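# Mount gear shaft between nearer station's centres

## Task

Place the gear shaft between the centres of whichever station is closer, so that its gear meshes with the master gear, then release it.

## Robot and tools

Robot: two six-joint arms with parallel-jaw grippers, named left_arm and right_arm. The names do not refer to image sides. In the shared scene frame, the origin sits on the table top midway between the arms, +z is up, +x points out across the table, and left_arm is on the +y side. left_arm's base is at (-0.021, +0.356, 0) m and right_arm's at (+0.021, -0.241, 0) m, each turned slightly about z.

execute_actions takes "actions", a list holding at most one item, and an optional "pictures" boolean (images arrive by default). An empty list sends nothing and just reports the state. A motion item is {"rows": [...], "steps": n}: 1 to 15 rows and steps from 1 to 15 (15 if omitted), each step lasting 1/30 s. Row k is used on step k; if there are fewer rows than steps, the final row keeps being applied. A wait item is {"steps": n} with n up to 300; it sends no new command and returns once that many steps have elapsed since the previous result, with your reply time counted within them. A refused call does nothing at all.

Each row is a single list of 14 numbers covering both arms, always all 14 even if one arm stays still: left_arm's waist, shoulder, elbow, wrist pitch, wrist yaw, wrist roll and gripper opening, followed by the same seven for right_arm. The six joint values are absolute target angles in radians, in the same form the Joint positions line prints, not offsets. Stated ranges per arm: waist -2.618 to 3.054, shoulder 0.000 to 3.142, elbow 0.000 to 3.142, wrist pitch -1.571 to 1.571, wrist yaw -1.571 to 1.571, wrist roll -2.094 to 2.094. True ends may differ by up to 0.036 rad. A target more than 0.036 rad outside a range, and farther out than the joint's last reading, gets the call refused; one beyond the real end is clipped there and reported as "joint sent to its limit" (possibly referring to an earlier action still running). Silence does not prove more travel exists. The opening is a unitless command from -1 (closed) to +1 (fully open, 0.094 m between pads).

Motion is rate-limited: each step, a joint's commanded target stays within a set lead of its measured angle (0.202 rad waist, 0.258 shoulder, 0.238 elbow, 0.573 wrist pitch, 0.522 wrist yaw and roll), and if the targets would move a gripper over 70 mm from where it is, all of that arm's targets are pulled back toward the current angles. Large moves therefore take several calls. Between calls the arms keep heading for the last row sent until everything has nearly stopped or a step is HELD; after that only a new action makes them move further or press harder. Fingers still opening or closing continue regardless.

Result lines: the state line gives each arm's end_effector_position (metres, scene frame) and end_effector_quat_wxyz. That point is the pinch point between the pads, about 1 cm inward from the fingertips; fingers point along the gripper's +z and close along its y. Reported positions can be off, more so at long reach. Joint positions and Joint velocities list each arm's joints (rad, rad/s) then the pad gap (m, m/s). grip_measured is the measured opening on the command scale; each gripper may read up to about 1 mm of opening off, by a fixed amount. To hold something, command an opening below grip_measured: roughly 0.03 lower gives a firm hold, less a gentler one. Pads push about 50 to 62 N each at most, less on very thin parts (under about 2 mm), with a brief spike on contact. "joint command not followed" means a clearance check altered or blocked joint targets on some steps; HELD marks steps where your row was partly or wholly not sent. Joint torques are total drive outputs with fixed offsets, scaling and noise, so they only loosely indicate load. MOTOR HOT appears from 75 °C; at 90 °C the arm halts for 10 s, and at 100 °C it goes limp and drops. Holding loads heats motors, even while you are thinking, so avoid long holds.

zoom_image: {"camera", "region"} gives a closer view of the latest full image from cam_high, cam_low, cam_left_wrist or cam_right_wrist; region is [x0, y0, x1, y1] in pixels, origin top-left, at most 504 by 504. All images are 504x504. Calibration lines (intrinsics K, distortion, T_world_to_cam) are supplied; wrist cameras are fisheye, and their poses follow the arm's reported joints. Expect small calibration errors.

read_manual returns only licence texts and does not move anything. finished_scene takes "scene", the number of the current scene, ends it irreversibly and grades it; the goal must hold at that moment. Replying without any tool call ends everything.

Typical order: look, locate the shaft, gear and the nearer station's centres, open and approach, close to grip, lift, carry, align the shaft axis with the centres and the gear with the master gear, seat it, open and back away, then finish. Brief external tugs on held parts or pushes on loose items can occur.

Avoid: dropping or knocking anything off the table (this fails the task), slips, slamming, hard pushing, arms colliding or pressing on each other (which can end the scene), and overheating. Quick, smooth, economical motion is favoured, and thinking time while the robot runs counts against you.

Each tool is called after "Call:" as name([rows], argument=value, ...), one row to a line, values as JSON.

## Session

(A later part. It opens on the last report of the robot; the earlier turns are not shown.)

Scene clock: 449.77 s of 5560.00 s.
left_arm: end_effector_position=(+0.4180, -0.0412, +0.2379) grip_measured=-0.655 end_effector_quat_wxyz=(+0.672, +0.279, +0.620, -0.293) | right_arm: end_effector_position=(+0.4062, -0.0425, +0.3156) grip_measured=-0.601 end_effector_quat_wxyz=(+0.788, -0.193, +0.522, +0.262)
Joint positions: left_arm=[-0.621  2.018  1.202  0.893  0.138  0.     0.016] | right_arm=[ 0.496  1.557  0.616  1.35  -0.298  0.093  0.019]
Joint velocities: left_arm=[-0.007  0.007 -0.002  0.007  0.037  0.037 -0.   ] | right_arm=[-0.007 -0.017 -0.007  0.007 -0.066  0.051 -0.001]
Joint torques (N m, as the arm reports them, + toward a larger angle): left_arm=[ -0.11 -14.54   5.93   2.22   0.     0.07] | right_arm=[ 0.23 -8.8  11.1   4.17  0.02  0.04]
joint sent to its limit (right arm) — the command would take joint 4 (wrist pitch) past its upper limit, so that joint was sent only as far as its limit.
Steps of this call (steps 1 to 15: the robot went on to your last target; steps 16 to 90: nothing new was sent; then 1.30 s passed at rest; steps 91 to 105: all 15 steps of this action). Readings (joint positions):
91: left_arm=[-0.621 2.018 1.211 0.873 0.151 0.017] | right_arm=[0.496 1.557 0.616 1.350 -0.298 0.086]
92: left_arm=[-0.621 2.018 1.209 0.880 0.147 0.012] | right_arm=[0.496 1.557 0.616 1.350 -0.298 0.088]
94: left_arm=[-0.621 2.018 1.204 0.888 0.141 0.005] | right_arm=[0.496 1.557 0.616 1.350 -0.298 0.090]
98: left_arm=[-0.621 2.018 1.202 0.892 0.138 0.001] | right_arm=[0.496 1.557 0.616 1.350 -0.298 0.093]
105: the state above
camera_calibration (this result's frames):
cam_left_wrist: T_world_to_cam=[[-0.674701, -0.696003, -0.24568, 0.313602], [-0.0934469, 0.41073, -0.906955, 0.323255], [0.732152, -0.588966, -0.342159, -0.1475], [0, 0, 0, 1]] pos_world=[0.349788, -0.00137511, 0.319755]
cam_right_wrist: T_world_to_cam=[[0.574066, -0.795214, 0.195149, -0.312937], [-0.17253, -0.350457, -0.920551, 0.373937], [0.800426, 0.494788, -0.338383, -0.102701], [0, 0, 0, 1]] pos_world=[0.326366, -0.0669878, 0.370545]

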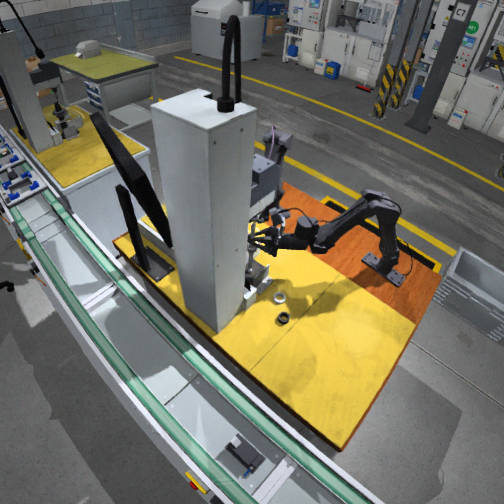

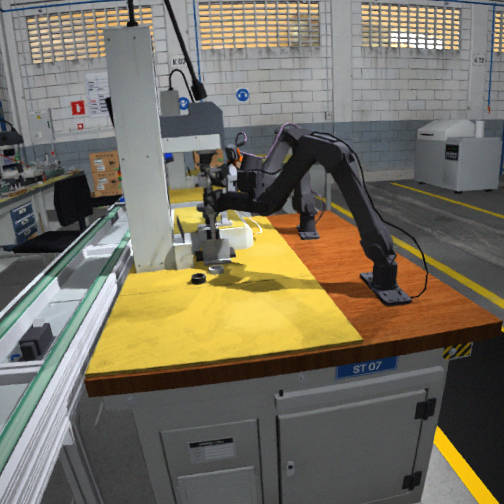

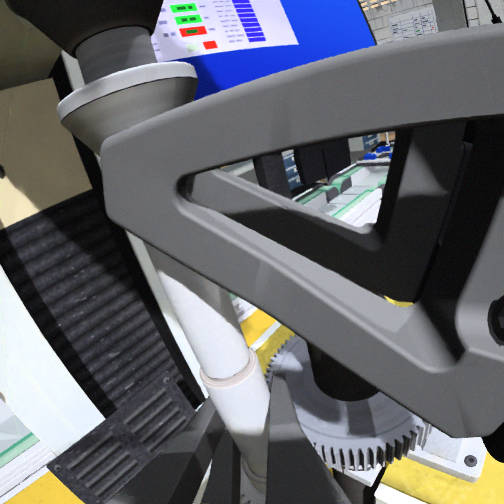

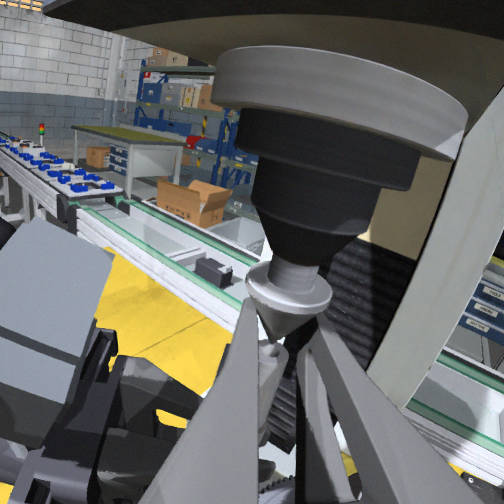

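Call:
execute_actions([
  {"rows":[[-0.627,2.0,1.21,0.91,0.16,0.02,-0.72,0.5,1.525,0.68,1.56,-0.3,0.1,-0.55]]},
], pictures=false)

Call:
execute_actions([
  {"rows":[[-0.627,2.0,1.21,0.91,0.16,0.02,-0.72,0.5,1.545,0.63,1.42,-0.3,0.1,-0.52]]},
])

Call:
zoom_image(camera="cam_right_wrist", region=[220, 240, 360, 400])

Scene clock: 456.30 s of 5560.00 s.
left_arm: end_effector_position=(+0.4178, -0.0412, +0.2377) grip_measured=-0.655 end_effector_quat_wxyz=(+0.672, +0.279, +0.620, -0.294) | right_arm: end_effector_position=(+0.4062, -0.0425, +0.3156) grip_measured=-0.551 end_effector_quat_wxyz=(+0.788, -0.192, +0.522, +0.262)
Joint positions: left_arm=[-0.621  2.018  1.201  0.893  0.138  0.     0.016] | right_arm=[ 0.496  1.557  0.616  1.35  -0.298  0.094  0.021]
Joint velocities: left_arm=[ 0.002 -0.017  0.002 -0.022  0.007 -0.051 -0.001] | right_arm=[ 0.007 -0.002  0.007 -0.007 -0.081  0.037  0.002]
Joint torques (N m, as the arm reports them, + toward a larger angle): left_arm=[ -0.48 -14.52   7.14   2.21   0.21   0.17] | right_arm=[ 0.4  -8.92 10.97  4.15  0.04  0.06]
Steps of this call (steps 1 to 15: the robot went on to your last target; steps 16 to 90: nothing new was sent; then 3.03 s passed at rest; steps 91 to 105: all 15 steps of this action). Readings (joint positions):
91: left_arm=[-0.621 2.018 1.201 0.893 0.138 0.000] | right_arm=[0.496 1.557 0.616 1.350 -0.298 0.094]
92: left_arm=[-0.621 2.018 1.201 0.893 0.138 0.000] | right_arm=[0.496 1.557 0.616 1.350 -0.298 0.094]
94: left_arm=[-0.621 2.018 1.201 0.893 0.138 0.000] | right_arm=[0.496 1.557 0.616 1.350 -0.298 0.094]
98: left_arm=[-0.621 2.018 1.201 0.893 0.138 0.000] | right_arm=[0.496 1.557 0.616 1.350 -0.298 0.094]
105: the state above

Scene clock: 456.80 s of 5560.00 s.
left_arm: end_effector_position=(+0.4174, -0.0416, +0.2379) grip_measured=-0.655 end_effector_quat_wxyz=(+0.672, +0.280, +0.619, -0.295) | right_arm: end_effector_position=(+0.4075, -0.0417, +0.3083) grip_measured=-0.522 end_effector_quat_wxyz=(+0.780, -0.193, +0.534, +0.262)
Joint positions: left_arm=[-0.62   2.018  1.201  0.894  0.143  0.001  0.016] | right_arm=[ 0.496  1.557  0.61   1.329 -0.299  0.094  0.022]
Joint velocities: left_arm=[ 0.002 -0.007  0.007 -0.007 -0.007  0.022 -0.001] | right_arm=[ 0.002 -0.002 -0.017  0.007  0.007 -0.022  0.   ]
Joint torques (N m, as the arm reports them, + toward a larger angle): left_arm=[ -0.52 -14.52   7.16   2.21   0.16   0.16] | right_arm=[ 0.34 -7.45  7.72  2.86  0.06  0.08]
Steps of this call (steps 1 to 15: all 15 steps of this action). Readings (joint positions):
1: left_arm=[-0.621 2.018 1.201 0.893 0.138 0.000] | right_arm=[0.496 1.557 0.615 1.342 -0.298 0.094]
2: left_arm=[-0.621 2.018 1.201 0.893 0.138 0.000] | right_arm=[0.496 1.557 0.612 1.333 -0.299 0.094]
4: left_arm=[-0.620 2.018 1.201 0.894 0.143 0.001] | right_arm=[0.496 1.557 0.610 1.329 -0.299 0.094]
8: left_arm=[-0.620 2.018 1.201 0.894 0.143 0.001] | right_arm=[0.496 1.557 0.610 1.329 -0.299 0.094]
15: the state above
camera_calibration (this result's frames):
cam_left_wrist: T_world_to_cam=[[-0.677907, -0.692599, -0.246471, 0.314565], [-0.0906673, 0.411477, -0.906899, 0.322237], [0.729535, -0.592447, -0.341739, -0.146468], [0, 0, 0, 1]] pos_world=[0.349315, -0.00149972, 0.319714]
cam_right_wrist: T_world_to_cam=[[0.58047, -0.792428, 0.187382, -0.311753], [-0.195612, -0.359083, -0.912576, 0.37424], [0.790437, 0.493069, -0.363446, -0.0949114], [0, 0, 0, 1]] pos_world=[0.329191, -0.0658613, 0.365444]

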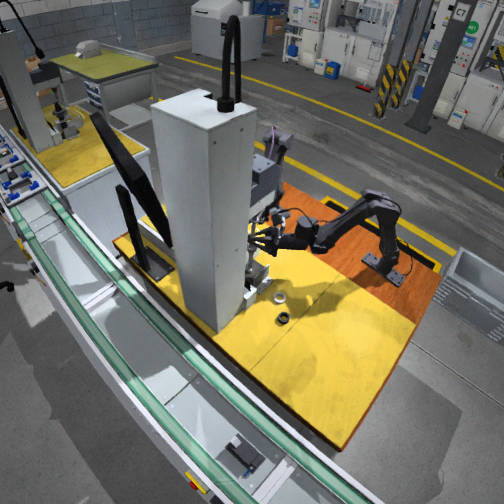

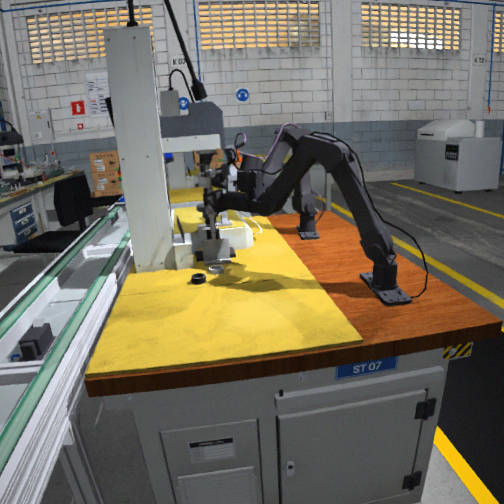

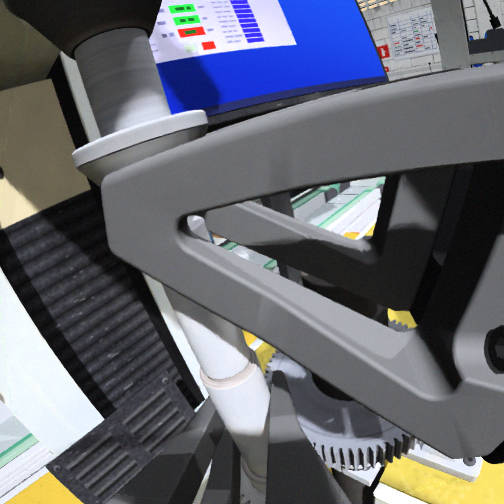

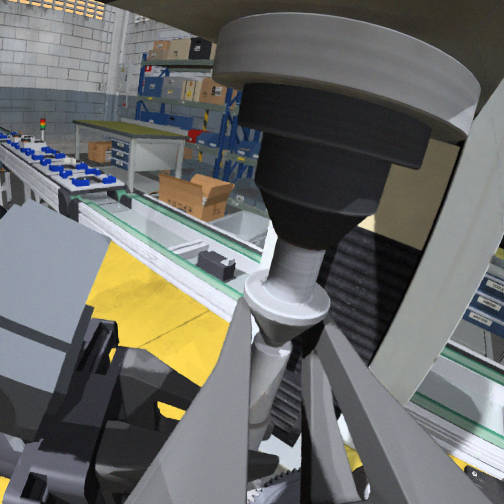

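Region (220, 240, 360, 400) of cam_right_wrist's 504x504 image, scaled by 3.150, with more detail than that image has; it fills the left 441 columns of this view, and the rest is white.

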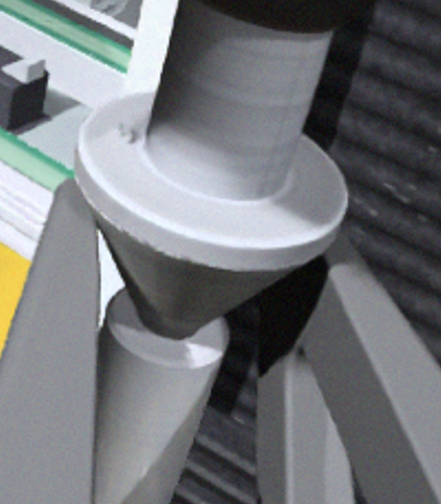

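Seated.

Call:
execute_actions([
  {"rows":[[-0.62,2.0,1.21,0.91,0.143,0,-0.72,0.49,1.545,0.62,1.31,-0.3,0.1,-0.45],[-0.62,2.0,1.21,0.91,0.143,0,-0.72,0.49,1.545,0.62,1.31,-0.3,0.1,-0.45],[-0.62,2.0,1.21,0.91,0.143,0,-0.72,0.49,1.545,0.62,1.31,-0.3,0.1,-0.45],[-0.62,2.0,1.21,0.91,0.143,0,-0.72,0.49,1.545,0.62,1.31,-0.3,0.1,-0.45],[-0.62,2.0,1.21,0.91,0.143,0,-0.72,0.47,1.3,0.38,1.31,-0.3,0.1,-0.45]]},
], pictures=false)

Call:
execute_actions([
  {"rows":[[-0.62,2.0,1.215,0.91,0.143,0,-0.2,0.47,1.3,0.38,1.31,-0.3,0.1,-0.45]]},
], pictures=false)

Call:
execute_actions([
  {"rows":[[-0.61,1.8,0.96,0.96,0.143,0,-0.2,0.47,1.3,0.38,1.31,-0.3,0.1,-0.45]]},
])

Scene clock: 466.17 s of 5560.00 s.
left_arm: end_effector_position=(+0.4175, -0.0413, +0.2380) grip_measured=-0.655 end_effector_quat_wxyz=(+0.672, +0.280, +0.619, -0.295) | right_arm: end_effector_position=(+0.3531, -0.0679, +0.2987) grip_measured=-0.453 end_effector_quat_wxyz=(+0.779, -0.190, +0.540, +0.256)
Joint positions: left_arm=[-0.62   2.018  1.201  0.895  0.144 -0.001  0.016] | right_arm=[ 0.48   1.315  0.376  1.31  -0.301  0.094  0.026]
Joint velocities: left_arm=[ 0.007 -0.012 -0.002 -0.007  0.007 -0.022  0.001] | right_arm=[-0.022 -0.002  0.007 -0.051 -0.095 -0.037  0.001]
Joint torques (N m, as the arm reports them, + toward a larger angle): left_arm=[ -0.01 -14.55   7.23   2.2   -0.02  -0.02] | right_arm=[-0.94 -5.17  6.71  1.92  0.03  0.08]
Steps of this call (steps 1 to 15: the robot went on to your last target; steps 16 to 90: nothing new was sent; then 5.87 s passed at rest; steps 91 to 105: all 15 steps of this action). Readings (joint positions):
91: left_arm=[-0.620 2.018 1.201 0.894 0.143 -0.000] | right_arm=[0.496 1.557 0.610 1.323 -0.299 0.094]
92: left_arm=[-0.620 2.018 1.201 0.895 0.144 -0.001] | right_arm=[0.496 1.557 0.610 1.323 -0.299 0.094]
94: left_arm=[-0.620 2.018 1.201 0.895 0.144 -0.001] | right_arm=[0.496 1.557 0.610 1.321 -0.299 0.094]
98: left_arm=[-0.620 2.018 1.201 0.895 0.144 -0.001] | right_arm=[0.480 1.348 0.398 1.301 -0.298 0.094]
105: the state above

Scene clock: 466.67 s of 5560.00 s.
left_arm: end_effector_position=(+0.4173, -0.0412, +0.2404) grip_measured=-0.202 end_effector_quat_wxyz=(+0.675, +0.279, +0.616, -0.296) | right_arm: end_effector_position=(+0.3531, -0.0679, +0.2987) grip_measured=-0.453 end_effector_quat_wxyz=(+0.779, -0.190, +0.540, +0.256)
Joint positions: left_arm=[-0.62   2.018  1.201  0.905  0.144 -0.001  0.037] | right_arm=[ 0.48   1.315  0.376  1.31  -0.301  0.094  0.026]
Joint velocities: left_arm=[ 0.012  0.002  0.002  0.007 -0.037  0.037 -0.   ] | right_arm=[ 0.012  0.012  0.007  0.007 -0.095 -0.007  0.   ]
Joint torques (N m, as the arm reports them, + toward a larger angle): left_arm=[ -0.01 -14.51   7.63   2.12  -0.02   0.  ] | right_arm=[-0.82 -5.25  6.76  1.86  0.05  0.09]
Steps of this call (steps 1 to 15: all 15 steps of this action). Readings (joint positions):
1: left_arm=[-0.620 2.018 1.201 0.896 0.144 -0.001] | right_arm=[0.480 1.315 0.376 1.310 -0.301 0.094]
2: left_arm=[-0.620 2.018 1.201 0.897 0.144 -0.001] | right_arm=[0.480 1.315 0.376 1.310 -0.301 0.094]
4: left_arm=[-0.620 2.018 1.201 0.901 0.144 -0.001] | right_arm=[0.480 1.315 0.376 1.310 -0.301 0.094]
8: left_arm=[-0.620 2.018 1.201 0.904 0.144 -0.001] | right_arm=[0.480 1.315 0.376 1.310 -0.301 0.094]
15: the state above

Scene clock: 467.17 s of 5560.00 s.
left_arm: end_effector_position=(+0.3755, -0.0045, +0.2584) grip_measured=-0.202 end_effector_quat_wxyz=(+0.683, +0.275, +0.607, -0.297) | right_arm: end_effector_position=(+0.3531, -0.0679, +0.2987) grip_measured=-0.453 end_effector_quat_wxyz=(+0.779, -0.190, +0.540, +0.256)
Joint positions: left_arm=[-0.618  1.814  0.966  0.96   0.142 -0.001  0.037] | right_arm=[ 0.48   1.315  0.376  1.31  -0.301  0.094  0.026]
Joint velocities: left_arm=[-0.007 -0.007 -0.007 -0.066 -0.037 -0.051 -0.001] | right_arm=[ 0.002  0.002 -0.007 -0.022 -0.037  0.022 -0.   ]
Joint torques (N m, as the arm reports them, + toward a larger angle): left_arm=[  0.7  -11.76   5.86   2.04   0.    -0.01] | right_arm=[-0.88 -5.27  6.54  1.89  0.06  0.07]
Steps of this call (steps 1 to 15: all 15 steps of this action). Readings (joint positions):
1: left_arm=[-0.620 1.992 1.161 0.912 0.141 -0.001] | right_arm=[0.480 1.315 0.376 1.310 -0.301 0.094]
2: left_arm=[-0.619 1.937 1.081 0.914 0.141 -0.001] | right_arm=[0.480 1.315 0.376 1.310 -0.301 0.094]
4: left_arm=[-0.618 1.852 0.980 0.917 0.142 -0.001] | right_arm=[0.480 1.315 0.376 1.310 -0.301 0.094]
8: left_arm=[-0.618 1.814 0.966 0.952 0.142 -0.001] | right_arm=[0.480 1.315 0.376 1.310 -0.301 0.094]
15: the state above
camera_calibration (this result's frames):
cam_left_wrist: T_world_to_cam=[[-0.668814, -0.700912, -0.247809, 0.313816], [-0.0680996, 0.389692, -0.918424, 0.31621], [0.740304, -0.597379, -0.308363, -0.0996544], [0, 0, 0, 1]] pos_world=[0.305193, 0.0372016, 0.337452]
cam_right_wrist: T_world_to_cam=[[0.570479, -0.800227, 0.184906, -0.295447], [-0.210611, -0.36014, -0.908813, 0.349582], [0.793849, 0.479516, -0.373989, -0.0414403], [0, 0, 0, 1]] pos_world=[0.27507, -0.090655, 0.356836]

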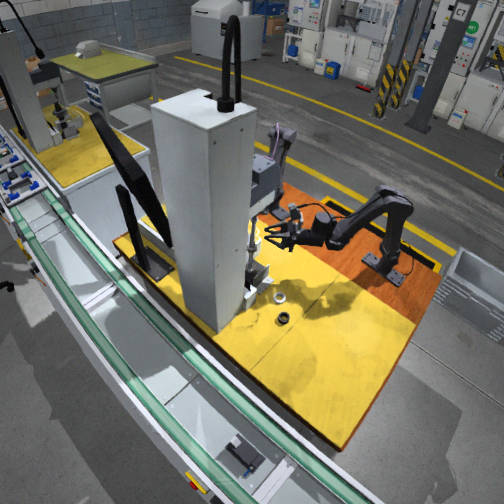

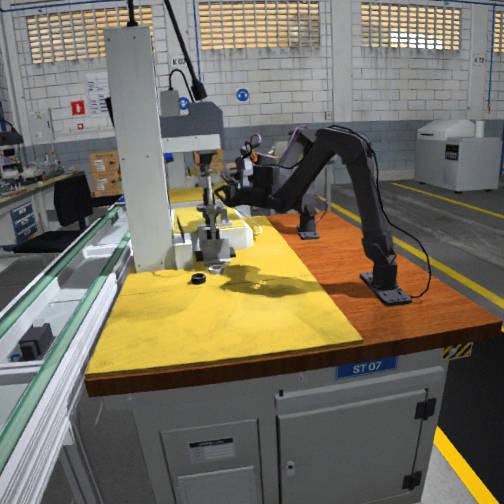

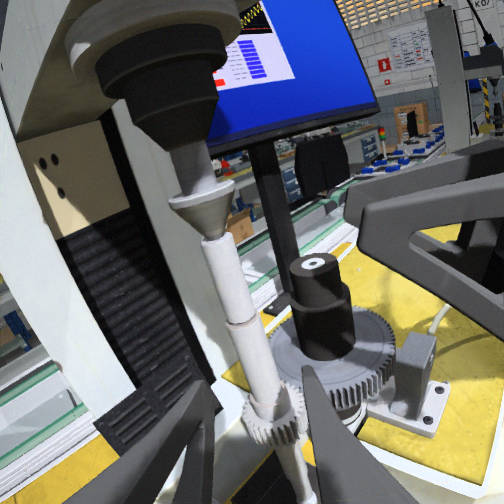

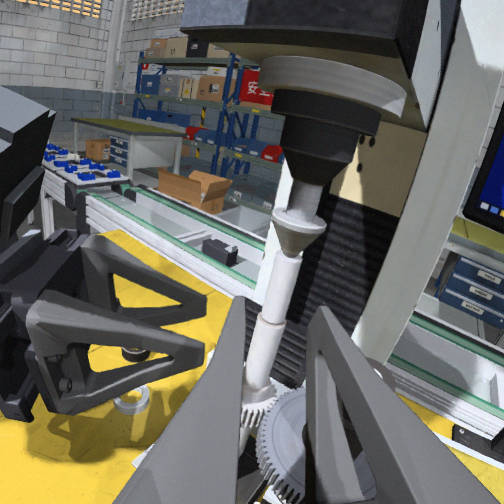

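Call:
finished_scene(scene=1)

The scene is finished: the task was done.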